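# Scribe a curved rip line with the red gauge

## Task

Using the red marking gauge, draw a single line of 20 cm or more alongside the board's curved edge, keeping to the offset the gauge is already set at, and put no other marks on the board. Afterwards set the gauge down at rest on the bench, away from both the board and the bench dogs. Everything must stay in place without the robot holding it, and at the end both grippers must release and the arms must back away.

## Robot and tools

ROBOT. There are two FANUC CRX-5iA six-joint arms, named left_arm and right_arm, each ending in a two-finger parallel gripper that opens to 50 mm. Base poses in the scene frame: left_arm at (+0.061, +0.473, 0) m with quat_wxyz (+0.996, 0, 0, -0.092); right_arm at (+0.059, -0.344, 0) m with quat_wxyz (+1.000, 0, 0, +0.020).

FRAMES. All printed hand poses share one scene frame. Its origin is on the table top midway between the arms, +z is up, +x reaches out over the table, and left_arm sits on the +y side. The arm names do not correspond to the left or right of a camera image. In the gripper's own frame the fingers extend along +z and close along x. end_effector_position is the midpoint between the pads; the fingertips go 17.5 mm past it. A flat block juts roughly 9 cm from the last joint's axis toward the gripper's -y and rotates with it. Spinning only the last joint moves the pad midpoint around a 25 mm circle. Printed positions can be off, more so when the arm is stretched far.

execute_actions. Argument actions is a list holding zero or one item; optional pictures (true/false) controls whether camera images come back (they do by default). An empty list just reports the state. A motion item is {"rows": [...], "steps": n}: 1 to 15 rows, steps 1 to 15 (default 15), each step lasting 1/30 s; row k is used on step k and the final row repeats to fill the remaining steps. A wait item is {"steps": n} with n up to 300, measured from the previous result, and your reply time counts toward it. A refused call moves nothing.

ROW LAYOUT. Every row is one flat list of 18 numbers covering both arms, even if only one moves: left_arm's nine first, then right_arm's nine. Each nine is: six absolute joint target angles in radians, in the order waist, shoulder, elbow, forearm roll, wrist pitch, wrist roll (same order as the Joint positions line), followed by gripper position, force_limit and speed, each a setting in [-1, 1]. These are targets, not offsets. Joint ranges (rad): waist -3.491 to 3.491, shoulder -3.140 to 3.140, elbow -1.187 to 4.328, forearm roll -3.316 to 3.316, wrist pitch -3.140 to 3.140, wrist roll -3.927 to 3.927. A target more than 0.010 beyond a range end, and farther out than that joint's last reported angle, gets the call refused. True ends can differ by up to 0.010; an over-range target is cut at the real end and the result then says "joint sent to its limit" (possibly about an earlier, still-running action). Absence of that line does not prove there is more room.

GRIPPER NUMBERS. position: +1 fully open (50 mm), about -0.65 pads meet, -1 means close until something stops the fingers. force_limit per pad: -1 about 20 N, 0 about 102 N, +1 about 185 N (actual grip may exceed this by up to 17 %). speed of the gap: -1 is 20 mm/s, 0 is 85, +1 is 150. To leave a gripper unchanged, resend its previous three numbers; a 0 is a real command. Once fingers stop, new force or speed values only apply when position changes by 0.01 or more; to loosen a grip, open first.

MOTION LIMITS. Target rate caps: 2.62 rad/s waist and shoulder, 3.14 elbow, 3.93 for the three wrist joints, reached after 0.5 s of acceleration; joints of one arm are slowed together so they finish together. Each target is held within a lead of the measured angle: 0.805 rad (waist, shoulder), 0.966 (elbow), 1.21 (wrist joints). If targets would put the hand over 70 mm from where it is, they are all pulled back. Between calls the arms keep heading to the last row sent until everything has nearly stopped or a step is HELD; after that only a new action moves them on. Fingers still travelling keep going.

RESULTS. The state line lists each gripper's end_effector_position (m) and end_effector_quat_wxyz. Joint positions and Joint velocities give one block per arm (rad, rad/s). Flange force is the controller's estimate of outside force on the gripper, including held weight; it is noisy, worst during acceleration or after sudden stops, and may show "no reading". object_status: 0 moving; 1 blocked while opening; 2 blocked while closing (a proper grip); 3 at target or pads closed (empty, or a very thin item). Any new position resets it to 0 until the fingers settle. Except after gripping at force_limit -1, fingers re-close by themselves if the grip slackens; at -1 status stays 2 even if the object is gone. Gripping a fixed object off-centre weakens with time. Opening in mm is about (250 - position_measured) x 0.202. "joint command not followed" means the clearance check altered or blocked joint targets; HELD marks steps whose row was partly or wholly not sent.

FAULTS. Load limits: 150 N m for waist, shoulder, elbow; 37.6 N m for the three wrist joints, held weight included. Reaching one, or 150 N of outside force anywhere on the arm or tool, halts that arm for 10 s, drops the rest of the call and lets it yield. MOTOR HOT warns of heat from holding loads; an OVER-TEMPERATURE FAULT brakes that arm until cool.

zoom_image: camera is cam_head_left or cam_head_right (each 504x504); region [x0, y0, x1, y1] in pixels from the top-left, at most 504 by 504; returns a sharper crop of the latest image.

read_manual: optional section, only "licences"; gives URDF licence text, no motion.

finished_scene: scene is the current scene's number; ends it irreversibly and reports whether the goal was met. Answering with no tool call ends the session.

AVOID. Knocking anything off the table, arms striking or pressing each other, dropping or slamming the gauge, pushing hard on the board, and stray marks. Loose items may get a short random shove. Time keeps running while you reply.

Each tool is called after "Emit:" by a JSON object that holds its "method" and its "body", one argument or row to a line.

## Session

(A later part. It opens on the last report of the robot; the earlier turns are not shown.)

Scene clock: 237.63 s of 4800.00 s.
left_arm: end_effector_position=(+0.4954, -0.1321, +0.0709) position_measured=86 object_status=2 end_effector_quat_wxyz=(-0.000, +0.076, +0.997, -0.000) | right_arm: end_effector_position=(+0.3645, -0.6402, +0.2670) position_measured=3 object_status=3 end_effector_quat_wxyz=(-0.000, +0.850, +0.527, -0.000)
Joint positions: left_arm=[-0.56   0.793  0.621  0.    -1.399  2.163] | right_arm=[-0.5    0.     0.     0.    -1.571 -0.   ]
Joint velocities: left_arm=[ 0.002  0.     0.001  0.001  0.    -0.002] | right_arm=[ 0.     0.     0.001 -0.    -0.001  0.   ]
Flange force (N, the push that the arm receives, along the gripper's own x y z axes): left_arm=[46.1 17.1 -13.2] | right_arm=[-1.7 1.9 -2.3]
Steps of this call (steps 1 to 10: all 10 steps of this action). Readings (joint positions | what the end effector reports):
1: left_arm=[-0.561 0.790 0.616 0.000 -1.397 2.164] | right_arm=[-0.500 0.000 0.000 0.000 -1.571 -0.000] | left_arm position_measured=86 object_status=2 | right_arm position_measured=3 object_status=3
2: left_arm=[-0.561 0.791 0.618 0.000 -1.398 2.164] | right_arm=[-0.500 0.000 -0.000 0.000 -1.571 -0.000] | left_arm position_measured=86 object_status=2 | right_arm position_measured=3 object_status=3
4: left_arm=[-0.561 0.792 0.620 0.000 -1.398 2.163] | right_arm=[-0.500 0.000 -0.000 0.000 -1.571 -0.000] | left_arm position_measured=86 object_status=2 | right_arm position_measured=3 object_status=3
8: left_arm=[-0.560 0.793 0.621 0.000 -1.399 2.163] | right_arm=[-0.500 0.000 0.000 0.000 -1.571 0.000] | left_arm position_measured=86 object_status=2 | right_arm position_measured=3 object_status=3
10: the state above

Emit:
{"method": "execute_actions", "body": {
  "actions": [
    {"rows":[[-0.5602,0.7932,0.6209,0,-1.3985,2.138,-0.98,-0.2,-0.6,-0.5,0,0,0,-1.5708,0,1,-0.3,0]],"steps":12}
  ],
  "pictures": false
}}

Emit:
{"method": "execute_actions", "body": {
  "actions": [
    {"rows":[[-0.5602,0.7932,0.6209,0,-1.3985,2.12,-0.98,-0.2,-0.6,-0.5,0,0,0,-1.5708,0,1,-0.3,0]],"steps":12}
  ],
  "pictures": false
}}

Emit:
{"method": "execute_actions", "body": {
  "actions": [
    {"rows":[[-0.5657,0.7791,0.5972,0,-1.389,2.14,-0.98,-0.2,-0.6,-0.5,0,0,0,-1.5708,0,1,-0.3,0]],"steps":8}
  ],
  "pictures": false
}}

Emit:
{"method": "execute_actions", "body": {
  "actions": [
    {"rows":[[-0.4204,0.5444,0.2209,0,-1.2473,2.2282,-0.98,-0.2,-0.6,-0.5,0,0,0,-1.5708,0,1,-0.3,0]]}
  ],
  "pictures": false
}}

Emit:
{"method": "execute_actions", "body": {
  "actions": [
    {"rows":[[-0.416,0.5516,0.2318,0,-1.251,2.2238,-0.98,-0.2,-0.6,-0.5,0,0,0,-1.5708,0,1,-0.3,0]]}
  ],
  "pictures": false
}}

Emit:
{"method": "execute_actions", "body": {
  "actions": [
    {"rows":[[-0.416,0.5516,0.2318,0,-1.251,2.2038,-0.98,-0.2,-0.6,-0.5,0,0,0,-1.5708,0,1,-0.3,0]],"steps":12}
  ],
  "pictures": false
}}

Scene clock: 263.73 s of 4800.00 s.
left_arm: end_effector_position=(+0.4952, -0.1319, +0.0709) position_measured=86 object_status=2 end_effector_quat_wxyz=(+0.000, +0.088, +0.996, +0.000) | right_arm: end_effector_position=(+0.3645, -0.6402, +0.2670) position_measured=3 object_status=3 end_effector_quat_wxyz=(-0.000, +0.850, +0.527, -0.000)
Joint positions: left_arm=[-0.56   0.793  0.621 -0.    -1.398  2.138] | right_arm=[-0.5    0.     0.     0.    -1.571 -0.   ]
Joint velocities: left_arm=[ 0.     0.     0.    -0.    -0.001 -0.001] | right_arm=[-0.    -0.001  0.     0.     0.001  0.001]
Flange force (N, the push that the arm receives, along the gripper's own x y z axes): left_arm=[26.3 7.5 -2.5] | right_arm=[-1.7 2.0 -2.3]
Steps of this call (steps 1 to 15: the robot went on to your last target; steps 16 to 90: nothing new was sent; then 22.70 s passed at rest; steps 91 to 102: all 12 steps of this action). Readings (joint positions | what the end effector reports):
91: left_arm=[-0.560 0.793 0.621 -0.000 -1.398 2.163] | right_arm=[-0.500 0.000 0.000 0.000 -1.571 -0.000] | left_arm position_measured=86 object_status=2 | right_arm position_measured=3 object_status=3
92: left_arm=[-0.560 0.793 0.621 -0.000 -1.398 2.157] | right_arm=[-0.500 0.000 0.000 0.000 -1.571 -0.000] | left_arm position_measured=86 object_status=2 | right_arm position_measured=3 object_status=3
94: left_arm=[-0.560 0.793 0.621 -0.000 -1.398 2.145] | right_arm=[-0.500 0.000 0.000 0.000 -1.571 -0.000] | left_arm position_measured=86 object_status=2 | right_arm position_measured=3 object_status=3
98: left_arm=[-0.560 0.793 0.621 -0.000 -1.398 2.139] | right_arm=[-0.500 0.000 -0.000 0.000 -1.571 0.000] | left_arm position_measured=86 object_status=2 | right_arm position_measured=3 object_status=3
102: the state above

Scene clock: 264.13 s of 4800.00 s.
left_arm: end_effector_position=(+0.4946, -0.1319, +0.0709) position_measured=86 object_status=2 end_effector_quat_wxyz=(-0.000, +0.097, +0.995, +0.000) | right_arm: end_effector_position=(+0.3645, -0.6402, +0.2670) position_measured=3 object_status=3 end_effector_quat_wxyz=(-0.000, +0.850, +0.527, -0.000)
Joint positions: left_arm=[-0.56   0.793  0.621 -0.    -1.399  2.12 ] | right_arm=[-0.5    0.     0.     0.    -1.571 -0.   ]
Joint velocities: left_arm=[ 0.     0.     0.     0.002 -0.    -0.002] | right_arm=[ 0.     0.    -0.     0.     0.001  0.001]
Flange force (N, the push that the arm receives, along the gripper's own x y z axes): left_arm=[23.9 14.7 2.3] | right_arm=[-2.8 3.4 -3.2]
Steps of this call (steps 1 to 12: all 12 steps of this action). Readings (joint positions | what the end effector reports):
1: left_arm=[-0.560 0.793 0.621 -0.000 -1.398 2.137] | right_arm=[-0.500 0.000 0.000 0.000 -1.571 -0.000] | left_arm position_measured=86 object_status=2 | right_arm position_measured=3 object_status=3
2: left_arm=[-0.560 0.793 0.621 -0.000 -1.398 2.132] | right_arm=[-0.500 0.000 0.000 0.000 -1.571 -0.000] | left_arm position_measured=86 object_status=2 | right_arm position_measured=3 object_status=3
4: left_arm=[-0.560 0.793 0.621 -0.000 -1.399 2.124] | right_arm=[-0.500 0.000 0.000 0.000 -1.571 -0.000] | left_arm position_measured=86 object_status=2 | right_arm position_measured=3 object_status=3
8: left_arm=[-0.560 0.793 0.621 -0.000 -1.399 2.121] | right_arm=[-0.500 0.000 0.000 0.000 -1.571 -0.000] | left_arm position_measured=86 object_status=2 | right_arm position_measured=3 object_status=3
12: the state above

Scene clock: 264.40 s of 4800.00 s.
left_arm: end_effector_position=(+0.4884, -0.1311, +0.0709) position_measured=86 object_status=2 end_effector_quat_wxyz=(-0.000, +0.090, +0.996, +0.000) | right_arm: end_effector_position=(+0.3645, -0.6402, +0.2670) position_measured=3 object_status=3 end_effector_quat_wxyz=(-0.000, +0.850, +0.527, -0.000)
Joint positions: left_arm=[-0.565  0.78   0.598  0.    -1.389  2.139] | right_arm=[-0.5    0.     0.     0.    -1.571 -0.   ]
Joint velocities: left_arm=[-0.002 -0.007 -0.011 -0.     0.004  0.011] | right_arm=[ 0. -0. -0.  0.  0. -0.]
Flange force (N, the push that the arm receives, along the gripper's own x y z axes): left_arm=[3.9 -0.2 2.9] | right_arm=[-2.1 1.7 -2.4]
Steps of this call (steps 1 to 8: all 8 steps of this action). Readings (joint positions | what the end effector reports):
1: left_arm=[-0.560 0.793 0.620 0.000 -1.398 2.120] | right_arm=[-0.500 0.000 0.000 0.000 -1.571 -0.000] | left_arm position_measured=86 object_status=2 | right_arm position_measured=3 object_status=3
2: left_arm=[-0.561 0.790 0.615 0.000 -1.395 2.124] | right_arm=[-0.500 0.000 0.000 0.000 -1.571 -0.000] | left_arm position_measured=86 object_status=2 | right_arm position_measured=3 object_status=3
4: left_arm=[-0.564 0.783 0.603 0.000 -1.391 2.135] | right_arm=[-0.500 0.000 -0.000 0.000 -1.571 0.000] | left_arm position_measured=86 object_status=2 | right_arm position_measured=3 object_status=3
8: the state above

Scene clock: 264.90 s of 4800.00 s.
left_arm: end_effector_position=(+0.4989, -0.0145, +0.0713) position_measured=86 object_status=2 end_effector_quat_wxyz=(+0.000, -0.023, +1.000, -0.000) | right_arm: end_effector_position=(+0.3645, -0.6402, +0.2670) position_measured=3 object_status=3 end_effector_quat_wxyz=(-0.000, +0.850, +0.527, -0.000)
Joint positions: left_arm=[-0.424  0.551  0.231  0.    -1.251  2.226] | right_arm=[-0.5    0.     0.     0.    -1.571 -0.   ]
Joint velocities: left_arm=[ 0.108 -0.176 -0.283 -0.     0.106  0.065] | right_arm=[-0.     0.     0.    -0.001 -0.001  0.001]
Flange force (N, the push that the arm receives, along the gripper's own x y z axes): left_arm=[11.0 24.5 1.0] | right_arm=[-3.0 2.6 -2.2]
Steps of this call (steps 1 to 15: all 15 steps of this action). Readings (joint positions | what the end effector reports):
1: left_arm=[-0.565 0.779 0.597 0.000 -1.389 2.140] | right_arm=[-0.500 0.000 0.000 0.000 -1.571 -0.000] | left_arm position_measured=86 object_status=2 | right_arm position_measured=3 object_status=3
2: left_arm=[-0.563 0.775 0.591 0.000 -1.387 2.141] | right_arm=[-0.500 0.000 0.000 0.000 -1.571 -0.000] | left_arm position_measured=86 object_status=2 | right_arm position_measured=3 object_status=3
4: left_arm=[-0.550 0.755 0.558 0.000 -1.374 2.149] | right_arm=[-0.500 0.000 -0.000 0.000 -1.571 -0.000] | left_arm position_measured=86 object_status=2 | right_arm position_measured=3 object_status=3
8: left_arm=[-0.497 0.669 0.420 0.000 -1.323 2.182] | right_arm=[-0.500 0.000 0.000 0.000 -1.571 0.000] | left_arm position_measured=86 object_status=2 | right_arm position_measured=3 object_status=3
15: the state above

Scene clock: 265.40 s of 4800.00 s.
left_arm: end_effector_position=(+0.5029, -0.0110, +0.0710) position_measured=86 object_status=2 end_effector_quat_wxyz=(-0.000, -0.026, +1.000, +0.000) | right_arm: end_effector_position=(+0.3645, -0.6402, +0.2670) position_measured=3 object_status=3 end_effector_quat_wxyz=(-0.000, +0.850, +0.527, -0.000)
Joint positions: left_arm=[-0.416  0.552  0.232  0.    -1.251  2.224] | right_arm=[-0.5    0.     0.     0.    -1.571 -0.   ]
Joint velocities: left_arm=[0.002 0.    0.    0.001 0.    0.002] | right_arm=[0.    0.    0.    0.    0.002 0.001]
Flange force (N, the push that the arm receives, along the gripper's own x y z axes): left_arm=[36.3 6.8 -13.0] | right_arm=[-2.9 2.7 -3.8]
Steps of this call (steps 1 to 15: all 15 steps of this action). Readings (joint positions | what the end effector reports):
1: left_arm=[-0.422 0.547 0.225 0.000 -1.249 2.227] | right_arm=[-0.500 0.000 0.000 0.000 -1.571 0.000] | left_arm position_measured=86 object_status=2 | right_arm position_measured=3 object_status=3
2: left_arm=[-0.420 0.547 0.225 0.000 -1.249 2.227] | right_arm=[-0.500 0.000 0.000 0.000 -1.571 -0.000] | left_arm position_measured=86 object_status=2 | right_arm position_measured=3 object_status=3
4: left_arm=[-0.417 0.550 0.230 0.000 -1.250 2.225] | right_arm=[-0.500 0.000 0.000 0.000 -1.571 0.000] | left_arm position_measured=86 object_status=2 | right_arm position_measured=3 object_status=3
8: left_arm=[-0.416 0.551 0.231 0.000 -1.251 2.224] | right_arm=[-0.500 0.000 0.000 0.000 -1.571 -0.000] | left_arm position_measured=86 object_status=2 | right_arm position_measured=3 object_status=3
15: the state above

Scene clock: 265.80 s of 4800.00 s.
left_arm: end_effector_position=(+0.5026, -0.0110, +0.0710) position_measured=86 object_status=2 end_effector_quat_wxyz=(-0.000, -0.016, +1.000, -0.000) | right_arm: end_effector_position=(+0.3645, -0.6402, +0.2670) position_measured=3 object_status=3 end_effector_quat_wxyz=(-0.000, +0.850, +0.527, -0.000)
Joint positions: left_arm=[-0.416  0.552  0.232  0.    -1.251  2.204] | right_arm=[-0.5   -0.     0.     0.    -1.571 -0.   ]
Joint velocities: left_arm=[ 0.     0.001  0.001 -0.    -0.001 -0.   ] | right_arm=[ 0.     0.    -0.    -0.     0.     0.001]
Flange force (N, the push that the arm receives, along the gripper's own x y z axes): left_arm=[27.9 2.9 -6.2] | right_arm=[-1.9 1.1 -2.6]
Steps of this call (steps 1 to 12: all 12 steps of this action). Readings (joint positions | what the end effector reports):
1: left_arm=[-0.416 0.552 0.232 0.000 -1.251 2.223] | right_arm=[-0.500 0.000 0.000 0.000 -1.571 -0.000] | left_arm position_measured=86 object_status=2 | right_arm position_measured=3 object_status=3
2: left_arm=[-0.416 0.552 0.232 0.000 -1.251 2.218] | right_arm=[-0.500 0.000 0.000 0.000 -1.571 -0.000] | left_arm position_measured=86 object_status=2 | right_arm position_measured=3 object_status=3
4: left_arm=[-0.416 0.552 0.232 0.000 -1.251 2.209] | right_arm=[-0.500 0.000 0.000 0.000 -1.571 0.000] | left_arm position_measured=86 object_status=2 | right_arm position_measured=3 object_status=3
8: left_arm=[-0.416 0.552 0.232 0.000 -1.251 2.204] | right_arm=[-0.500 0.000 0.000 0.000 -1.571 -0.000] | left_arm position_measured=86 object_status=2 | right_arm position_measured=3 object_status=3
12: the state above

Emit:
{"method": "execute_actions", "body": {
  "actions": [
    {"rows":[[-0.4234,0.5397,0.2137,0,-1.2448,2.2154,-0.98,-0.2,-0.6,-0.5,0,0,0,-1.5708,0,1,-0.3,0]],"steps":8}
  ],
  "pictures": false
}}

Emit:
{"method": "execute_actions", "body": {
  "actions": [
    {"rows":[[-0.5657,0.7791,0.5972,0,-1.389,2.145,-0.98,-0.2,-0.6,-0.5,0,0,0,-1.5708,0,1,-0.3,0]]}
  ],
  "pictures": false
}}

Emit:
{"method": "execute_actions", "body": {
  "actions": [
    {"rows":[[-0.5608,0.7916,0.6182,0,-1.3974,2.1413,-0.98,-0.2,-0.6,-0.5,0,0,0,-1.5708,0,1,-0.3,0]]}
  ],
  "pictures": false
}}

Emit:
{"method": "execute_actions", "body": {
  "actions": [
    {"rows":[[-0.5608,0.7927,0.6154,0,-1.3935,2.1413,-0.98,-0.2,-0.6,-0.5,0,0,0,-1.5708,0,1,-0.3,0]],"steps":10}
  ],
  "pictures": false
}}

Emit:
{"method": "execute_actions", "body": {
  "actions": [
    {"rows":[[-0.5608,0.7935,0.6133,0,-1.3906,2.1413,-0.98,-0.2,-0.6,-0.5,0,0,0,-1.5708,0,1,-0.3,0]],"steps":10}
  ],
  "pictures": false
}}

Scene clock: 286.50 s of 4800.00 s.
left_arm: end_effector_position=(+0.4954, -0.0113, +0.0710) position_measured=86 object_status=2 end_effector_quat_wxyz=(+0.000, -0.018, +1.000, +0.000) | right_arm: end_effector_position=(+0.3645, -0.6402, +0.2670) position_measured=3 object_status=3 end_effector_quat_wxyz=(-0.000, +0.850, +0.527, -0.000)
Joint positions: left_arm=[-0.423  0.54   0.214 -0.    -1.245  2.215] | right_arm=[-0.5    0.     0.     0.    -1.571 -0.   ]
Joint velocities: left_arm=[-0.004 -0.005 -0.008  0.     0.002  0.005] | right_arm=[ 0.    -0.001  0.    -0.001 -0.    -0.   ]
Flange force (N, the push that the arm receives, along the gripper's own x y z axes): left_arm=[1.8 -0.3 3.9] | right_arm=[-2.5 1.9 -2.7]
Steps of this call (steps 1 to 15: the robot went on to your last target; steps 16 to 90: nothing new was sent; then 17.43 s passed at rest; steps 91 to 98: all 8 steps of this action). Readings (joint positions | what the end effector reports):
91: left_arm=[-0.416 0.551 0.231 -0.000 -1.251 2.204] | right_arm=[-0.500 0.000 0.000 0.000 -1.571 -0.000] | left_arm position_measured=86 object_status=2 | right_arm position_measured=3 object_status=3
92: left_arm=[-0.418 0.548 0.227 -0.000 -1.249 2.207] | right_arm=[-0.500 0.000 -0.000 0.000 -1.571 -0.000] | left_arm position_measured=86 object_status=2 | right_arm position_measured=3 object_status=3
94: left_arm=[-0.422 0.543 0.218 -0.000 -1.246 2.212] | right_arm=[-0.500 0.000 -0.000 0.000 -1.571 -0.000] | left_arm position_measured=86 object_status=2 | right_arm position_measured=3 object_status=3
98: the state above

Scene clock: 287.00 s of 4800.00 s.
left_arm: end_effector_position=(+0.4890, -0.1274, +0.0710) position_measured=86 object_status=2 end_effector_quat_wxyz=(-0.000, +0.084, +0.996, +0.000) | right_arm: end_effector_position=(+0.3645, -0.6402, +0.2670) position_measured=3 object_status=3 end_effector_quat_wxyz=(-0.000, +0.850, +0.527, -0.000)
Joint positions: left_arm=[-0.561  0.772  0.585 -0.    -1.384  2.147] | right_arm=[-0.5    0.    -0.     0.    -1.571 -0.   ]
Joint velocities: left_arm=[-0.116  0.196  0.314  0.    -0.115 -0.056] | right_arm=[-0.    -0.001 -0.     0.    -0.001  0.   ]
Flange force (N, the push that the arm receives, along the gripper's own x y z axes): left_arm=[2.3 -11.7 8.9] | right_arm=[-4.0 2.6 -3.1]
Steps of this call (steps 1 to 15: all 15 steps of this action). Readings (joint positions | what the end effector reports):
1: left_arm=[-0.423 0.540 0.215 -0.000 -1.245 2.215] | right_arm=[-0.500 0.000 0.000 0.000 -1.571 -0.000] | left_arm position_measured=86 object_status=2 | right_arm position_measured=3 object_status=3
2: left_arm=[-0.426 0.544 0.220 -0.000 -1.248 2.214] | right_arm=[-0.500 0.000 0.000 0.000 -1.571 0.000] | left_arm position_measured=86 object_status=2 | right_arm position_measured=3 object_status=3
4: left_arm=[-0.438 0.563 0.252 -0.000 -1.261 2.206] | right_arm=[-0.500 0.000 0.000 0.000 -1.571 -0.000] | left_arm position_measured=86 object_status=2 | right_arm position_measured=3 object_status=3
8: left_arm=[-0.489 0.650 0.389 -0.000 -1.313 2.181] | right_arm=[-0.500 0.000 0.000 0.000 -1.571 -0.000] | left_arm position_measured=86 object_status=2 | right_arm position_measured=3 object_status=3
15: the state above

Scene clock: 287.50 s of 4800.00 s.
left_arm: end_effector_position=(+0.4943, -0.1319, +0.0709) position_measured=86 object_status=2 end_effector_quat_wxyz=(-0.000, +0.087, +0.996, -0.000) | right_arm: end_effector_position=(+0.3645, -0.6402, +0.2670) position_measured=3 object_status=3 end_effector_quat_wxyz=(-0.000, +0.850, +0.527, -0.000)
Joint positions: left_arm=[-0.561  0.792  0.618  0.    -1.397  2.141] | right_arm=[-0.5    0.     0.     0.    -1.571 -0.   ]
Joint velocities: left_arm=[-0.001  0.002 -0.     0.    -0.     0.001] | right_arm=[ 0.     0.001  0.     0.     0.001 -0.   ]
Flange force (N, the push that the arm receives, along the gripper's own x y z axes): left_arm=[4.2 3.3 2.5] | right_arm=[-3.4 3.2 -3.4]
Steps of this call (steps 1 to 15: all 15 steps of this action). Readings (joint positions | what the end effector reports):
1: left_arm=[-0.564 0.777 0.593 -0.000 -1.388 2.146] | right_arm=[-0.500 0.000 0.000 0.000 -1.571 -0.000] | left_arm position_measured=86 object_status=2 | right_arm position_measured=3 object_status=3
2: left_arm=[-0.564 0.781 0.601 0.000 -1.391 2.144] | right_arm=[-0.500 0.000 -0.000 0.000 -1.571 -0.000] | left_arm position_measured=86 object_status=2 | right_arm position_measured=3 object_status=3
4: left_arm=[-0.562 0.788 0.612 0.000 -1.395 2.142] | right_arm=[-0.500 0.000 0.000 0.000 -1.571 -0.000] | left_arm position_measured=86 object_status=2 | right_arm position_measured=3 object_status=3
8: left_arm=[-0.561 0.791 0.617 0.000 -1.397 2.141] | right_arm=[-0.500 0.000 0.000 0.000 -1.571 -0.000] | left_arm position_measured=86 object_status=2 | right_arm position_measured=3 object_status=3
15: the state above

Scene clock: 287.83 s of 4800.00 s.
left_arm: end_effector_position=(+0.4943, -0.1319, +0.0690) position_measured=86 object_status=2 end_effector_quat_wxyz=(-0.000, +0.087, +0.996, -0.000) | right_arm: end_effector_position=(+0.3645, -0.6402, +0.2670) position_measured=3 object_status=3 end_effector_quat_wxyz=(-0.000, +0.850, +0.527, -0.000)
Joint positions: left_arm=[-0.561  0.793  0.615  0.    -1.394  2.141] | right_arm=[-0.5    0.     0.     0.    -1.571 -0.   ]
Joint velocities: left_arm=[-0.003  0.001 -0.     0.001  0.001  0.   ] | right_arm=[-0.     0.     0.    -0.     0.    -0.001]
Flange force (N, the push that the arm receives, along the gripper's own x y z axes): left_arm=[4.3 3.6 2.9] | right_arm=[-3.2 1.8 -3.1]
Steps of this call (steps 1 to 10: all 10 steps of this action). Readings (joint positions | what the end effector reports):
1: left_arm=[-0.561 0.792 0.618 0.000 -1.397 2.141] | right_arm=[-0.500 0.000 0.000 0.000 -1.571 -0.000] | left_arm position_measured=86 object_status=2 | right_arm position_measured=3 object_status=3
2: left_arm=[-0.561 0.792 0.617 0.000 -1.396 2.141] | right_arm=[-0.500 -0.000 0.000 0.000 -1.571 -0.000] | left_arm position_measured=86 object_status=2 | right_arm position_measured=3 object_status=3
4: left_arm=[-0.561 0.793 0.616 0.000 -1.394 2.141] | right_arm=[-0.500 0.000 0.000 0.000 -1.571 -0.000] | left_arm position_measured=86 object_status=2 | right_arm position_measured=3 object_status=3
8: left_arm=[-0.561 0.793 0.616 0.000 -1.394 2.141] | right_arm=[-0.500 0.000 0.000 0.000 -1.571 0.000] | left_arm position_measured=86 object_status=2 | right_arm position_measured=3 object_status=3
10: the state above

Scene clock: 288.17 s of 4800.00 s.
left_arm: end_effector_position=(+0.4943, -0.1319, +0.0675) position_measured=86 object_status=2 end_effector_quat_wxyz=(-0.000, +0.087, +0.996, -0.000) | right_arm: end_effector_position=(+0.3645, -0.6402, +0.2670) position_measured=3 object_status=3 end_effector_quat_wxyz=(-0.000, +0.850, +0.527, -0.000)
Joint positions: left_arm=[-0.561  0.793  0.613  0.    -1.391  2.141] | right_arm=[-0.5    0.     0.     0.    -1.571 -0.   ]
Joint velocities: left_arm=[ 0.001 -0.     0.    -0.     0.001  0.001] | right_arm=[ 0.001  0.    -0.    -0.001  0.     0.   ]
Flange force (N, the push that the arm receives, along the gripper's own x y z axes): left_arm=[7.4 6.2 3.7] | right_arm=[-3.1 1.1 -2.1]
Steps of this call (steps 1 to 10: all 10 steps of this action). Readings (joint positions | what the end effector reports):
1: left_arm=[-0.561 0.793 0.615 0.000 -1.393 2.141] | right_arm=[-0.500 0.000 0.000 0.000 -1.571 -0.000] | left_arm position_measured=86 object_status=2 | right_arm position_measured=3 object_status=3
2: left_arm=[-0.561 0.793 0.615 0.000 -1.392 2.141] | right_arm=[-0.500 0.000 0.000 0.000 -1.571 0.000] | left_arm position_measured=86 object_status=2 | right_arm position_measured=3 object_status=3
4: left_arm=[-0.561 0.793 0.614 0.000 -1.391 2.141] | right_arm=[-0.500 0.000 0.000 0.000 -1.571 -0.000] | left_arm position_measured=86 object_status=2 | right_arm position_measured=3 object_status=3
8: left_arm=[-0.561 0.793 0.613 0.000 -1.391 2.141] | right_arm=[-0.500 0.000 0.000 0.000 -1.571 -0.000] | left_arm position_measured=86 object_status=2 | right_arm position_measured=3 object_status=3
10: the state above

Emit:
{"method": "execute_actions", "body": {
  "actions": [
    {"rows":[[-0.5605,0.7949,0.6131,0,-1.389,2.1413,-0.98,-0.2,-0.6,-0.5,0,0,0,-1.5708,0,1,-0.3,0]],"steps":10}
  ],
  "pictures": false
}}

Emit:
{"method": "execute_actions", "body": {
  "actions": [
    {"rows":[[-0.5605,0.7953,0.612,0,-1.3875,2.1413,-0.98,-0.2,-0.6,-0.5,0,0,0,-1.5708,0,1,-0.3,0]],"steps":10}
  ],
  "pictures": false
}}

Scene clock: 295.57 s of 4800.00 s.
left_arm: end_effector_position=(+0.4947, -0.1320, +0.0665) position_measured=86 object_status=2 end_effector_quat_wxyz=(+0.000, +0.087, +0.996, -0.000) | right_arm: end_effector_position=(+0.3645, -0.6402, +0.2670) position_measured=3 object_status=3 end_effector_quat_wxyz=(-0.000, +0.850, +0.527, -0.000)
Joint positions: left_arm=[-0.561  0.795  0.613 -0.    -1.389  2.141] | right_arm=[-0.5    0.     0.     0.    -1.571 -0.   ]
Joint velocities: left_arm=[ 0.    -0.001  0.001 -0.     0.001  0.   ] | right_arm=[ 0.    -0.    -0.     0.    -0.     0.001]
Flange force (N, the push that the arm receives, along the gripper's own x y z axes): left_arm=[18.9 7.7 -10.7] | right_arm=[-2.2 0.2 -1.3]
Steps of this call (steps 1 to 15: the robot went on to your last target; steps 16 to 90: nothing new was sent; then 4.07 s passed at rest; steps 91 to 100: all 10 steps of this action). Readings (joint positions | what the end effector reports):
91: left_arm=[-0.561 0.794 0.613 -0.000 -1.390 2.141] | right_arm=[-0.500 0.000 0.000 0.000 -1.571 -0.000] | left_arm position_measured=86 object_status=2 | right_arm position_measured=3 object_status=3
92: left_arm=[-0.561 0.794 0.613 -0.000 -1.390 2.141] | right_arm=[-0.500 0.000 0.000 0.000 -1.571 0.000] | left_arm position_measured=86 object_status=2 | right_arm position_measured=3 object_status=3
94: left_arm=[-0.561 0.795 0.613 -0.000 -1.389 2.141] | right_arm=[-0.500 0.000 0.000 0.000 -1.571 -0.000] | left_arm position_measured=86 object_status=2 | right_arm position_measured=3 object_status=3
98: left_arm=[-0.561 0.795 0.613 -0.000 -1.389 2.141] | right_arm=[-0.500 0.000 -0.000 0.000 -1.571 -0.000] | left_arm position_measured=86 object_status=2 | right_arm position_measured=3 object_status=3
100: the state above

Scene clock: 295.90 s of 4800.00 s.
left_arm: end_effector_position=(+0.4947, -0.1320, +0.0658) position_measured=86 object_status=2 end_effector_quat_wxyz=(+0.000, +0.087, +0.996, -0.000) | right_arm: end_effector_position=(+0.3645, -0.6402, +0.2670) position_measured=3 object_status=3 end_effector_quat_wxyz=(-0.000, +0.850, +0.527, -0.000)
Joint positions: left_arm=[-0.561  0.795  0.612  0.    -1.388  2.141] | right_arm=[-0.5    0.     0.     0.    -1.571 -0.   ]
Joint velocities: left_arm=[ 0.003  0.003  0.    -0.     0.     0.001] | right_arm=[ 0.    -0.     0.001  0.    -0.001 -0.002]
Flange force (N, the push that the arm receives, along the gripper's own x y z axes): left_arm=[30.6 13.7 -32.3] | right_arm=[-2.6 3.4 -2.7]
Steps of this call (steps 1 to 10: all 10 steps of this action). Readings (joint positions | what the end effector reports):
1: left_arm=[-0.561 0.795 0.613 -0.000 -1.389 2.141] | right_arm=[-0.500 0.000 0.000 0.000 -1.571 -0.000] | left_arm position_measured=86 object_status=2 | right_arm position_measured=3 object_status=3
2: left_arm=[-0.561 0.795 0.613 0.000 -1.388 2.141] | right_arm=[-0.500 0.000 0.000 0.000 -1.571 -0.000] | left_arm position_measured=86 object_status=2 | right_arm position_measured=3 object_status=3
4: left_arm=[-0.561 0.795 0.612 0.000 -1.388 2.141] | right_arm=[-0.500 0.000 0.000 0.000 -1.571 -0.000] | left_arm position_measured=86 object_status=2 | right_arm position_measured=3 object_status=3
8: left_arm=[-0.561 0.795 0.612 -0.000 -1.388 2.141] | right_arm=[-0.500 0.000 0.000 0.000 -1.571 0.000] | left_arm position_measured=86 object_status=2 | right_arm position_measured=3 object_status=3
10: the state above

Emit:
{"method": "execute_actions", "body": {
  "actions": [
    {"rows":[[-0.5432,0.7637,0.5596,0,-1.3667,2.1513,-0.98,-0.2,-0.6,-0.5,0,0,0,-1.5708,0,1,-0.3,0]],"steps":12}
  ],
  "pictures": false
}}

Emit:
{"method": "execute_actions", "body": {
  "actions": [
    {"rows":[[-0.5257,0.7327,0.5076,0,-1.3457,2.1611,-0.98,-0.2,-0.6,-0.5,0,0,0,-1.5708,0,1,-0.3,0]],"steps":12}
  ],
  "pictures": false
}}

Scene clock: 305.60 s of 4800.00 s.
left_arm: end_effector_position=(+0.4971, -0.1173, +0.0659) position_measured=86 object_status=2 end_effector_quat_wxyz=(-0.000, +0.073, +0.997, -0.000) | right_arm: end_effector_position=(+0.3645, -0.6402, +0.2670) position_measured=3 object_status=3 end_effector_quat_wxyz=(-0.000, +0.850, +0.527, -0.000)
Joint positions: left_arm=[-0.543  0.764  0.56   0.    -1.367  2.151] | right_arm=[-0.5    0.     0.     0.    -1.571 -0.   ]
Joint velocities: left_arm=[ 0.002 -0.004 -0.003 -0.     0.001  0.   ] | right_arm=[-0.    -0.    -0.    -0.    -0.    -0.001]
Flange force (N, the push that the arm receives, along the gripper's own x y z axes): left_arm=[20.3 -10.2 -15.7] | right_arm=[-3.8 3.9 -3.4]
Steps of this call (steps 1 to 15: the robot went on to your last target; steps 16 to 90: nothing new was sent; then 6.30 s passed at rest; steps 91 to 102: all 12 steps of this action). Readings (joint positions | what the end effector reports):
91: left_arm=[-0.560 0.795 0.611 -0.000 -1.387 2.141] | right_arm=[-0.500 0.000 0.000 0.000 -1.571 -0.000] | left_arm position_measured=86 object_status=2 | right_arm position_measured=3 object_status=3
92: left_arm=[-0.559 0.792 0.606 0.000 -1.384 2.142] | right_arm=[-0.500 0.000 0.000 0.000 -1.571 -0.000] | left_arm position_measured=86 object_status=2 | right_arm position_measured=3 object_status=3
94: left_arm=[-0.550 0.777 0.581 0.000 -1.375 2.147] | right_arm=[-0.500 0.000 0.000 0.000 -1.571 0.000] | left_arm position_measured=86 object_status=2 | right_arm position_measured=3 object_status=3
98: left_arm=[-0.544 0.765 0.561 0.000 -1.367 2.151] | right_arm=[-0.500 0.000 -0.000 0.000 -1.571 -0.000] | left_arm position_measured=86 object_status=2 | right_arm position_measured=3 object_status=3
102: the state above

Scene clock: 306.00 s of 4800.00 s.
left_arm: end_effector_position=(+0.4992, -0.1022, +0.0658) position_measured=86 object_status=2 end_effector_quat_wxyz=(+0.000, +0.060, +0.998, -0.000) | right_arm: end_effector_position=(+0.3645, -0.6402, +0.2670) position_measured=3 object_status=3 end_effector_quat_wxyz=(-0.000, +0.850, +0.527, -0.000)
Joint positions: left_arm=[-0.526  0.733  0.508 -0.    -1.346  2.161] | right_arm=[-0.5    0.     0.     0.    -1.571 -0.   ]
Joint velocities: left_arm=[ 0.002 -0.002 -0.004  0.     0.001  0.001] | right_arm=[0.    0.001 0.    0.    0.    0.002]
Flange force (N, the push that the arm receives, along the gripper's own x y z axes): left_arm=[21.8 -12.6 -16.0] | right_arm=[-3.7 4.9 -4.1]
Steps of this call (steps 1 to 12: all 12 steps of this action). Readings (joint positions | what the end effector reports):
1: left_arm=[-0.543 0.763 0.559 0.000 -1.366 2.151] | right_arm=[-0.500 0.000 -0.000 0.000 -1.571 -0.000] | left_arm position_measured=86 object_status=2 | right_arm position_measured=3 object_status=3
2: left_arm=[-0.541 0.760 0.553 0.000 -1.364 2.153] | right_arm=[-0.500 0.000 0.000 0.000 -1.571 -0.000] | left_arm position_measured=86 object_status=2 | right_arm position_measured=3 object_status=3
4: left_arm=[-0.533 0.745 0.528 0.000 -1.354 2.157] | right_arm=[-0.500 0.000 0.000 0.000 -1.571 -0.000] | left_arm position_measured=86 object_status=2 | right_arm position_measured=3 object_status=3
8: left_arm=[-0.526 0.734 0.509 -0.000 -1.346 2.161] | right_arm=[-0.500 0.000 0.000 0.000 -1.571 0.000] | left_arm position_measured=86 object_status=2 | right_arm position_measured=3 object_status=3
12: the state above

Emit:
{"method": "execute_actions", "body": {
  "actions": [
    {"rows":[[-0.508,0.7021,0.4572,0,-1.3259,2.1706,-0.98,-0.2,-0.6,-0.5,0,0,0,-1.5708,0,1,-0.3,0]],"steps":12}
  ],
  "pictures": false
}}

Emit:
{"method": "execute_actions", "body": {
  "actions": [
    {"rows":[[-0.4901,0.6719,0.4079,0,-1.3068,2.18,-0.98,-0.2,-0.6,-0.5,0,0,0,-1.5708,0,1,-0.3,0]],"steps":12}
  ],
  "pictures": false
}}

Emit:
{"method": "execute_actions", "body": {
  "actions": [
    {"rows":[[-0.472,0.6421,0.36,0,-1.2887,2.1892,-0.98,-0.2,-0.6,-0.5,0,0,0,-1.5708,0,1,-0.3,0]],"steps":12}
  ]
}}

Emit:
{"method": "zoom_image", "body": {
  "camera": "cam_head_right",
  "region": [260,170,330,225]
}}

Scene clock: 318.37 s of 4800.00 s.
left_arm: end_effector_position=(+0.5007, -0.0871, +0.0658) position_measured=86 object_status=2 end_effector_quat_wxyz=(+0.000, +0.046, +0.999, -0.000) | right_arm: end_effector_position=(+0.3645, -0.6402, +0.2670) position_measured=3 object_status=3 end_effector_quat_wxyz=(-0.000, +0.850, +0.527, -0.000)
Joint positions: left_arm=[-0.508  0.702  0.457 -0.    -1.326  2.171] | right_arm=[-0.5    0.    -0.     0.    -1.571 -0.   ]
Joint velocities: left_arm=[ 0.003 -0.001 -0.002  0.001  0.001  0.001] | right_arm=[0.    0.    0.    0.    0.    0.001]
Flange force (N, the push that the arm receives, along the gripper's own x y z axes): left_arm=[19.2 -15.1 -17.1] | right_arm=[-3.6 2.9 -2.9]
Steps of this call (steps 1 to 15: the robot went on to your last target; steps 16 to 90: nothing new was sent; then 8.97 s passed at rest; steps 91 to 102: all 12 steps of this action). Readings (joint positions | what the end effector reports):
91: left_arm=[-0.525 0.732 0.507 -0.000 -1.345 2.161] | right_arm=[-0.500 0.000 0.000 0.000 -1.571 -0.000] | left_arm position_measured=86 object_status=2 | right_arm position_measured=3 object_status=3
92: left_arm=[-0.524 0.729 0.501 -0.000 -1.343 2.162] | right_arm=[-0.500 0.000 -0.000 0.000 -1.571 -0.000] | left_arm position_measured=86 object_status=2 | right_arm position_measured=3 object_status=3
94: left_arm=[-0.515 0.714 0.477 -0.000 -1.334 2.167] | right_arm=[-0.500 0.000 0.000 0.000 -1.571 -0.000] | left_arm position_measured=86 object_status=2 | right_arm position_measured=3 object_status=3
98: left_arm=[-0.509 0.703 0.459 -0.000 -1.326 2.170] | right_arm=[-0.500 0.000 0.000 0.000 -1.571 -0.000] | left_arm position_measured=86 object_status=2 | right_arm position_measured=3 object_status=3
102: the state above

Scene clock: 318.77 s of 4800.00 s.
left_arm: end_effector_position=(+0.5018, -0.0719, +0.0657) position_measured=86 object_status=2 end_effector_quat_wxyz=(+0.000, +0.033, +0.999, -0.000) | right_arm: end_effector_position=(+0.3645, -0.6402, +0.2670) position_measured=3 object_status=3 end_effector_quat_wxyz=(-0.000, +0.850, +0.527, -0.000)
Joint positions: left_arm=[-0.49   0.672  0.408 -0.    -1.307  2.18 ] | right_arm=[-0.5    0.     0.     0.    -1.571 -0.   ]
Joint velocities: left_arm=[ 0.002 -0.002 -0.003 -0.001  0.001 -0.   ] | right_arm=[-0.    -0.    -0.    -0.001  0.002 -0.   ]
Flange force (N, the push that the arm receives, along the gripper's own x y z axes): left_arm=[21.1 -12.3 -15.5] | right_arm=[-2.7 0.8 -2.4]
Steps of this call (steps 1 to 12: all 12 steps of this action). Readings (joint positions | what the end effector reports):
1: left_arm=[-0.508 0.702 0.457 -0.000 -1.326 2.171] | right_arm=[-0.500 0.000 0.000 0.000 -1.571 -0.000] | left_arm position_measured=86 object_status=2 | right_arm position_measured=3 object_status=3
2: left_arm=[-0.506 0.698 0.451 -0.000 -1.323 2.172] | right_arm=[-0.500 0.000 0.000 0.000 -1.571 -0.000] | left_arm position_measured=86 object_status=2 | right_arm position_measured=3 object_status=3
4: left_arm=[-0.497 0.684 0.427 -0.000 -1.314 2.176] | right_arm=[-0.500 0.000 0.000 0.000 -1.571 -0.000] | left_arm position_measured=86 object_status=2 | right_arm position_measured=3 object_status=3
8: left_arm=[-0.491 0.673 0.409 -0.000 -1.307 2.180] | right_arm=[-0.500 0.000 0.000 0.000 -1.571 -0.000] | left_arm position_measured=86 object_status=2 | right_arm position_measured=3 object_status=3
12: the state above

Scene clock: 319.17 s of 4800.00 s.
left_arm: end_effector_position=(+0.5025, -0.0566, +0.0656) position_measured=86 object_status=2 end_effector_quat_wxyz=(+0.000, +0.019, +1.000, -0.000) | right_arm: end_effector_position=(+0.3645, -0.6402, +0.2670) position_measured=3 object_status=3 end_effector_quat_wxyz=(-0.000, +0.850, +0.527, -0.000)
Joint positions: left_arm=[-0.472  0.642  0.36  -0.    -1.289  2.189] | right_arm=[-0.5    0.     0.     0.    -1.571 -0.   ]
Joint velocities: left_arm=[ 0.001 -0.002 -0.004 -0.     0.001 -0.002] | right_arm=[-0.    -0.    -0.     0.001 -0.001 -0.001]
Flange force (N, the push that the arm receives, along the gripper's own x y z axes): left_arm=[22.5 -7.9 -14.1] | right_arm=[-2.5 2.1 -3.0]
Steps of this call (steps 1 to 12: all 12 steps of this action). Readings (joint positions | what the end effector reports):
1: left_arm=[-0.490 0.672 0.407 -0.000 -1.306 2.180] | right_arm=[-0.500 0.000 0.000 0.000 -1.571 -0.000] | left_arm position_measured=86 object_status=2 | right_arm position_measured=3 object_status=3
2: left_arm=[-0.488 0.668 0.402 -0.000 -1.304 2.181] | right_arm=[-0.500 0.000 0.000 0.000 -1.571 -0.000] | left_arm position_measured=86 object_status=2 | right_arm position_measured=3 object_status=3
4: left_arm=[-0.479 0.653 0.378 -0.000 -1.296 2.186] | right_arm=[-0.500 0.000 0.000 0.000 -1.571 -0.000] | left_arm position_measured=86 object_status=2 | right_arm position_measured=3 object_status=3
8: left_arm=[-0.473 0.643 0.361 -0.000 -1.289 2.189] | right_arm=[-0.500 0.000 0.000 0.000 -1.571 0.000] | left_arm position_measured=86 object_status=2 | right_arm position_measured=3 object_status=3
12: the state above

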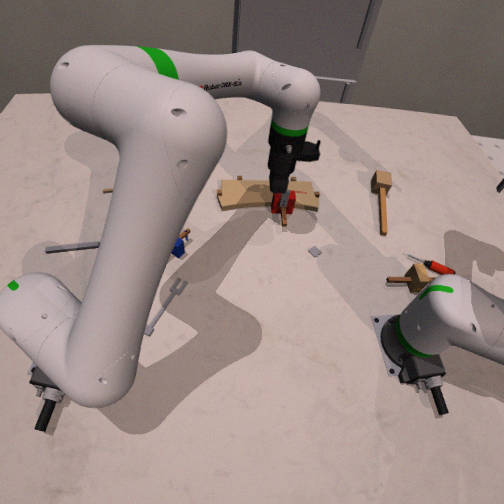

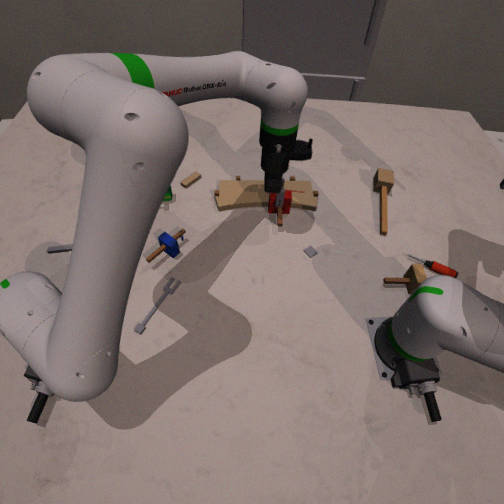

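Region (260, 170, 330, 225) of cam_head_right's 504x504 image, scaled by 7.200, with more detail than that image has; it fills the top 396 rows of this view, and the rest is white.

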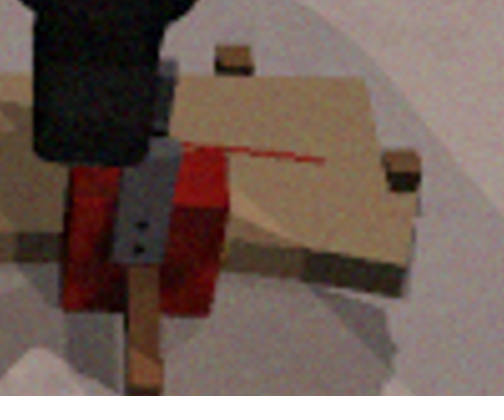

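Emit:
{"method": "execute_actions", "body": {
  "actions": [
    {"rows":[[-0.4537,0.6127,0.3131,0,-1.2712,2.1981,-0.98,-0.2,-0.6,-0.5,0,0,0,-1.5708,0,1,-0.3,0]],"steps":12}
  ],
  "pictures": false
}}

Emit:
{"method": "execute_actions", "body": {
  "actions": [
    {"rows":[[-0.4353,0.5837,0.2675,0,-1.2546,2.2069,-0.98,-0.2,-0.6,-0.5,0,0,0,-1.5708,0,1,-0.3,0]],"steps":12}
  ],
  "pictures": false
}}

Emit:
{"method": "execute_actions", "body": {
  "actions": [
    {"rows":[[-0.4166,0.5551,0.2232,0,-1.2389,2.2154,-0.98,-0.2,-0.6,-0.5,0,0,0,-1.5708,0,1,-0.3,0]],"steps":12}
  ],
  "pictures": false
}}

Scene clock: 349.67 s of 4800.00 s.
left_arm: end_effector_position=(+0.5028, -0.0414, +0.0655) position_measured=86 object_status=2 end_effector_quat_wxyz=(+0.000, +0.005, +1.000, -0.000) | right_arm: end_effector_position=(+0.3645, -0.6402, +0.2670) position_measured=3 object_status=3 end_effector_quat_wxyz=(-0.000, +0.850, +0.527, -0.000)
Joint positions: left_arm=[-0.454  0.613  0.313 -0.    -1.271  2.198] | right_arm=[-0.5    0.     0.     0.    -1.571  0.   ]
Joint velocities: left_arm=[-0.001 -0.001 -0.003 -0.     0.001  0.   ] | right_arm=[ 0.    -0.    -0.     0.    -0.001 -0.001]
Flange force (N, the push that the arm receives, along the gripper's own x y z axes): left_arm=[19.1 -10.2 -16.6] | right_arm=[-2.6 2.6 -3.6]
Steps of this call (steps 1 to 15: the robot went on to your last target; steps 16 to 90: nothing new was sent; then 27.10 s passed at rest; steps 91 to 102: all 12 steps of this action). Readings (joint positions | what the end effector reports):
91: left_arm=[-0.472 0.642 0.359 -0.000 -1.288 2.189] | right_arm=[-0.500 0.000 0.000 0.000 -1.571 -0.000] | left_arm position_measured=86 object_status=2 | right_arm position_measured=3 object_status=3
92: left_arm=[-0.470 0.638 0.354 -0.000 -1.286 2.190] | right_arm=[-0.500 0.000 0.000 0.000 -1.571 -0.000] | left_arm position_measured=86 object_status=2 | right_arm position_measured=3 object_status=3
94: left_arm=[-0.460 0.624 0.330 -0.000 -1.278 2.195] | right_arm=[-0.500 0.000 0.000 0.000 -1.571 -0.000] | left_arm position_measured=86 object_status=2 | right_arm position_measured=3 object_status=3
98: left_arm=[-0.454 0.614 0.315 -0.000 -1.272 2.198] | right_arm=[-0.500 0.000 -0.000 0.000 -1.571 -0.000] | left_arm position_measured=86 object_status=2 | right_arm position_measured=3 object_status=3
102: the state above

Scene clock: 350.07 s of 4800.00 s.
left_arm: end_effector_position=(+0.5027, -0.0262, +0.0654) position_measured=86 object_status=2 end_effector_quat_wxyz=(+0.000, -0.008, +1.000, -0.000) | right_arm: end_effector_position=(+0.3645, -0.6402, +0.2670) position_measured=3 object_status=3 end_effector_quat_wxyz=(-0.000, +0.850, +0.527, -0.000)
Joint positions: left_arm=[-0.435  0.584  0.268 -0.    -1.255  2.207] | right_arm=[-0.5    0.     0.     0.    -1.571  0.   ]
Joint velocities: left_arm=[ 0.002 -0.001 -0.002  0.     0.001  0.   ] | right_arm=[ 0.    -0.    -0.     0.     0.001  0.001]
Flange force (N, the push that the arm receives, along the gripper's own x y z axes): left_arm=[18.2 -8.7 -18.6] | right_arm=[-2.6 2.2 -2.6]
Steps of this call (steps 1 to 12: all 12 steps of this action). Readings (joint positions | what the end effector reports):
1: left_arm=[-0.453 0.612 0.313 -0.000 -1.271 2.198] | right_arm=[-0.500 0.000 0.000 0.000 -1.571 -0.000] | left_arm position_measured=86 object_status=2 | right_arm position_measured=3 object_status=3
2: left_arm=[-0.451 0.609 0.307 -0.000 -1.269 2.199] | right_arm=[-0.500 0.000 0.000 0.000 -1.571 0.000] | left_arm position_measured=86 object_status=2 | right_arm position_measured=3 object_status=3
4: left_arm=[-0.442 0.594 0.284 -0.000 -1.261 2.204] | right_arm=[-0.500 0.000 0.000 0.000 -1.571 -0.000] | left_arm position_measured=86 object_status=2 | right_arm position_measured=3 object_status=3
8: left_arm=[-0.436 0.585 0.269 -0.000 -1.255 2.207] | right_arm=[-0.500 0.000 0.000 0.000 -1.571 -0.000] | left_arm position_measured=86 object_status=2 | right_arm position_measured=3 object_status=3
12: the state above

Scene clock: 350.47 s of 4800.00 s.
left_arm: end_effector_position=(+0.5022, -0.0111, +0.0653) position_measured=86 object_status=2 end_effector_quat_wxyz=(+0.000, -0.022, +1.000, -0.000) | right_arm: end_effector_position=(+0.3645, -0.6402, +0.2670) position_measured=3 object_status=3 end_effector_quat_wxyz=(-0.000, +0.850, +0.527, -0.000)
Joint positions: left_arm=[-0.417  0.555  0.223 -0.    -1.239  2.215] | right_arm=[-0.5    0.     0.     0.    -1.571  0.   ]
Joint velocities: left_arm=[-0.001 -0.002 -0.003  0.     0.001 -0.002] | right_arm=[ 0.    -0.     0.001 -0.001  0.    -0.001]
Flange force (N, the push that the arm receives, along the gripper's own x y z axes): left_arm=[20.5 -8.9 -18.3] | right_arm=[-3.0 2.1 -2.9]
Steps of this call (steps 1 to 12: all 12 steps of this action). Readings (joint positions | what the end effector reports):
1: left_arm=[-0.435 0.583 0.267 -0.000 -1.254 2.207] | right_arm=[-0.500 0.000 0.000 0.000 -1.571 -0.000] | left_arm position_measured=86 object_status=2 | right_arm position_measured=3 object_status=3
2: left_arm=[-0.433 0.580 0.261 -0.000 -1.252 2.208] | right_arm=[-0.500 0.000 0.000 0.000 -1.571 -0.000] | left_arm position_measured=86 object_status=2 | right_arm position_measured=3 object_status=3
4: left_arm=[-0.423 0.565 0.239 -0.000 -1.245 2.212] | right_arm=[-0.500 0.000 0.000 0.000 -1.571 -0.000] | left_arm position_measured=86 object_status=2 | right_arm position_measured=3 object_status=3
8: left_arm=[-0.417 0.556 0.225 -0.000 -1.239 2.215] | right_arm=[-0.500 0.000 0.000 0.000 -1.571 -0.000] | left_arm position_measured=86 object_status=2 | right_arm position_measured=3 object_status=3
12: the state above

Emit:
{"method": "execute_actions", "body": {
  "actions": [
    {"rows":[[-0.4006,0.5306,0.1862,0,-1.2264,2.2224,-0.98,-0.2,-0.6,-0.5,0,0,0,-1.5708,0,1,-0.3,0]],"steps":12}
  ],
  "pictures": false
}}

Emit:
{"method": "execute_actions", "body": {
  "actions": [
    {"rows":[[-0.3842,0.5061,0.1494,0,-1.2141,2.229,-0.98,-0.2,-0.6,-0.5,0,0,0,-1.5708,0,1,-0.3,0]],"steps":12}
  ],
  "pictures": false
}}

Emit:
{"method": "execute_actions", "body": {
  "actions": [
    {"rows":[[-0.3675,0.4815,0.1127,0,-1.202,2.2354,-0.98,-0.2,-0.6,-0.5,0,0,0,-1.5708,0,1,-0.3,0]],"steps":12}
  ],
  "pictures": false
}}

Emit:
{"method": "execute_actions", "body": {
  "actions": [
    {"rows":[[-0.3505,0.4567,0.0765,0,-1.1906,2.2413,-0.98,-0.2,-0.6,-0.5,0,0,0,-1.5708,0,1,-0.3,0]],"steps":12}
  ],
  "pictures": false
}}

Scene clock: 365.90 s of 4800.00 s.
left_arm: end_effector_position=(+0.5014, +0.0018, +0.0654) position_measured=86 object_status=2 end_effector_quat_wxyz=(-0.000, -0.033, +0.999, -0.000) | right_arm: end_effector_position=(+0.3645, -0.6402, +0.2670) position_measured=3 object_status=3 end_effector_quat_wxyz=(-0.000, +0.850, +0.527, -0.000)
Joint positions: left_arm=[-0.401  0.531  0.186  0.    -1.226  2.222] | right_arm=[-0.5    0.     0.     0.    -1.571 -0.   ]
Joint velocities: left_arm=[ 0.001 -0.002 -0.001  0.     0.001  0.001] | right_arm=[ 0.     0.    -0.001  0.001  0.001  0.001]
Flange force (N, the push that the arm receives, along the gripper's own x y z axes): left_arm=[18.8 -10.4 -13.6] | right_arm=[-4.0 2.6 -3.2]
Steps of this call (steps 1 to 15: the robot went on to your last target; steps 16 to 90: nothing new was sent; then 12.03 s passed at rest; steps 91 to 102: all 12 steps of this action). Readings (joint positions | what the end effector reports):
91: left_arm=[-0.416 0.555 0.222 0.000 -1.239 2.216] | right_arm=[-0.500 0.000 0.000 0.000 -1.571 -0.000] | left_arm position_measured=86 object_status=2 | right_arm position_measured=3 object_status=3
92: left_arm=[-0.414 0.551 0.217 0.000 -1.237 2.217] | right_arm=[-0.500 0.000 0.000 0.000 -1.571 -0.000] | left_arm position_measured=86 object_status=2 | right_arm position_measured=3 object_status=3
94: left_arm=[-0.406 0.538 0.198 0.000 -1.231 2.220] | right_arm=[-0.500 0.000 0.000 0.000 -1.571 -0.000] | left_arm position_measured=86 object_status=2 | right_arm position_measured=3 object_status=3
98: left_arm=[-0.401 0.531 0.187 0.000 -1.227 2.222] | right_arm=[-0.500 0.000 -0.000 0.000 -1.571 -0.000] | left_arm position_measured=86 object_status=2 | right_arm position_measured=3 object_status=3
102: the state above

Scene clock: 366.30 s of 4800.00 s.
left_arm: end_effector_position=(+0.5004, +0.0148, +0.0655) position_measured=86 object_status=2 end_effector_quat_wxyz=(-0.000, -0.045, +0.999, -0.000) | right_arm: end_effector_position=(+0.3645, -0.6402, +0.2670) position_measured=3 object_status=3 end_effector_quat_wxyz=(-0.000, +0.850, +0.527, -0.000)
Joint positions: left_arm=[-0.384  0.506  0.15   0.    -1.214  2.229] | right_arm=[-0.5    0.     0.     0.    -1.571 -0.   ]
Joint velocities: left_arm=[ 0.001 -0.005 -0.002  0.     0.001 -0.   ] | right_arm=[-0.     0.    -0.     0.    -0.001 -0.001]
Flange force (N, the push that the arm receives, along the gripper's own x y z axes): left_arm=[22.0 -6.2 -13.2] | right_arm=[-3.3 2.5 -2.5]
Steps of this call (steps 1 to 12: all 12 steps of this action). Readings (joint positions | what the end effector reports):
1: left_arm=[-0.400 0.530 0.186 0.000 -1.226 2.223] | right_arm=[-0.500 0.000 0.000 0.000 -1.571 -0.000] | left_arm position_measured=86 object_status=2 | right_arm position_measured=3 object_status=3
2: left_arm=[-0.398 0.526 0.180 0.000 -1.224 2.224] | right_arm=[-0.500 0.000 0.000 0.000 -1.571 -0.000] | left_arm position_measured=86 object_status=2 | right_arm position_measured=3 object_status=3
4: left_arm=[-0.389 0.514 0.161 0.000 -1.218 2.227] | right_arm=[-0.500 0.000 0.000 0.000 -1.571 -0.000] | left_arm position_measured=86 object_status=2 | right_arm position_measured=3 object_status=3
8: left_arm=[-0.385 0.507 0.151 0.000 -1.214 2.229] | right_arm=[-0.500 0.000 0.000 0.000 -1.571 -0.000] | left_arm position_measured=86 object_status=2 | right_arm position_measured=3 object_status=3
12: the state above

Scene clock: 366.70 s of 4800.00 s.
left_arm: end_effector_position=(+0.4990, +0.0278, +0.0654) position_measured=86 object_status=2 end_effector_quat_wxyz=(-0.000, -0.056, +0.998, -0.000) | right_arm: end_effector_position=(+0.3645, -0.6402, +0.2670) position_measured=3 object_status=3 end_effector_quat_wxyz=(-0.000, +0.850, +0.527, -0.000)
Joint positions: left_arm=[-0.368  0.482  0.113  0.    -1.202  2.235] | right_arm=[-0.5    0.     0.     0.    -1.571  0.   ]
Joint velocities: left_arm=[ 0.002 -0.    -0.002 -0.     0.001  0.   ] | right_arm=[ 0.    -0.     0.001  0.    -0.    -0.   ]
Flange force (N, the push that the arm receives, along the gripper's own x y z axes): left_arm=[14.9 -17.5 -15.5] | right_arm=[-2.8 1.6 -2.0]
Steps of this call (steps 1 to 12: all 12 steps of this action). Readings (joint positions | what the end effector reports):
1: left_arm=[-0.384 0.506 0.149 0.000 -1.214 2.229] | right_arm=[-0.500 0.000 0.000 0.000 -1.571 0.000] | left_arm position_measured=86 object_status=2 | right_arm position_measured=3 object_status=3
2: left_arm=[-0.381 0.502 0.143 0.000 -1.212 2.230] | right_arm=[-0.500 0.000 0.000 0.000 -1.571 -0.000] | left_arm position_measured=86 object_status=2 | right_arm position_measured=3 object_status=3
4: left_arm=[-0.373 0.489 0.124 0.000 -1.206 2.233] | right_arm=[-0.500 0.000 0.000 0.000 -1.571 -0.000] | left_arm position_measured=86 object_status=2 | right_arm position_measured=3 object_status=3
8: left_arm=[-0.368 0.482 0.114 0.000 -1.202 2.235] | right_arm=[-0.500 0.000 0.000 0.000 -1.571 -0.000] | left_arm position_measured=86 object_status=2 | right_arm position_measured=3 object_status=3
12: the state above

Scene clock: 367.10 s of 4800.00 s.
left_arm: end_effector_position=(+0.4973, +0.0409, +0.0654) position_measured=86 object_status=2 end_effector_quat_wxyz=(-0.000, -0.068, +0.998, -0.000) | right_arm: end_effector_position=(+0.3645, -0.6402, +0.2670) position_measured=3 object_status=3 end_effector_quat_wxyz=(-0.000, +0.850, +0.527, -0.000)
Joint positions: left_arm=[-0.351  0.457  0.077  0.    -1.191  2.241] | right_arm=[-0.5    0.     0.     0.    -1.571 -0.   ]
Joint velocities: left_arm=[ 0.001 -0.001 -0.003 -0.     0.     0.001] | right_arm=[ 0.    -0.001  0.001 -0.     0.001  0.001]
Flange force (N, the push that the arm receives, along the gripper's own x y z axes): left_arm=[18.6 -9.6 -10.7] | right_arm=[-3.6 3.4 -2.9]
Steps of this call (steps 1 to 12: all 12 steps of this action). Readings (joint positions | what the end effector reports):
1: left_arm=[-0.367 0.481 0.112 0.000 -1.202 2.236] | right_arm=[-0.500 0.000 0.000 0.000 -1.571 -0.000] | left_arm position_measured=86 object_status=2 | right_arm position_measured=3 object_status=3
2: left_arm=[-0.365 0.477 0.106 0.000 -1.200 2.236] | right_arm=[-0.500 0.000 0.000 0.000 -1.571 0.000] | left_arm position_measured=86 object_status=2 | right_arm position_measured=3 object_status=3
4: left_arm=[-0.356 0.465 0.088 0.000 -1.194 2.239] | right_arm=[-0.500 0.000 0.000 0.000 -1.571 0.000] | left_arm position_measured=86 object_status=2 | right_arm position_measured=3 object_status=3
8: left_arm=[-0.351 0.457 0.078 0.000 -1.191 2.241] | right_arm=[-0.500 0.000 0.000 0.000 -1.571 -0.000] | left_arm position_measured=86 object_status=2 | right_arm position_measured=3 object_status=3
12: the state above


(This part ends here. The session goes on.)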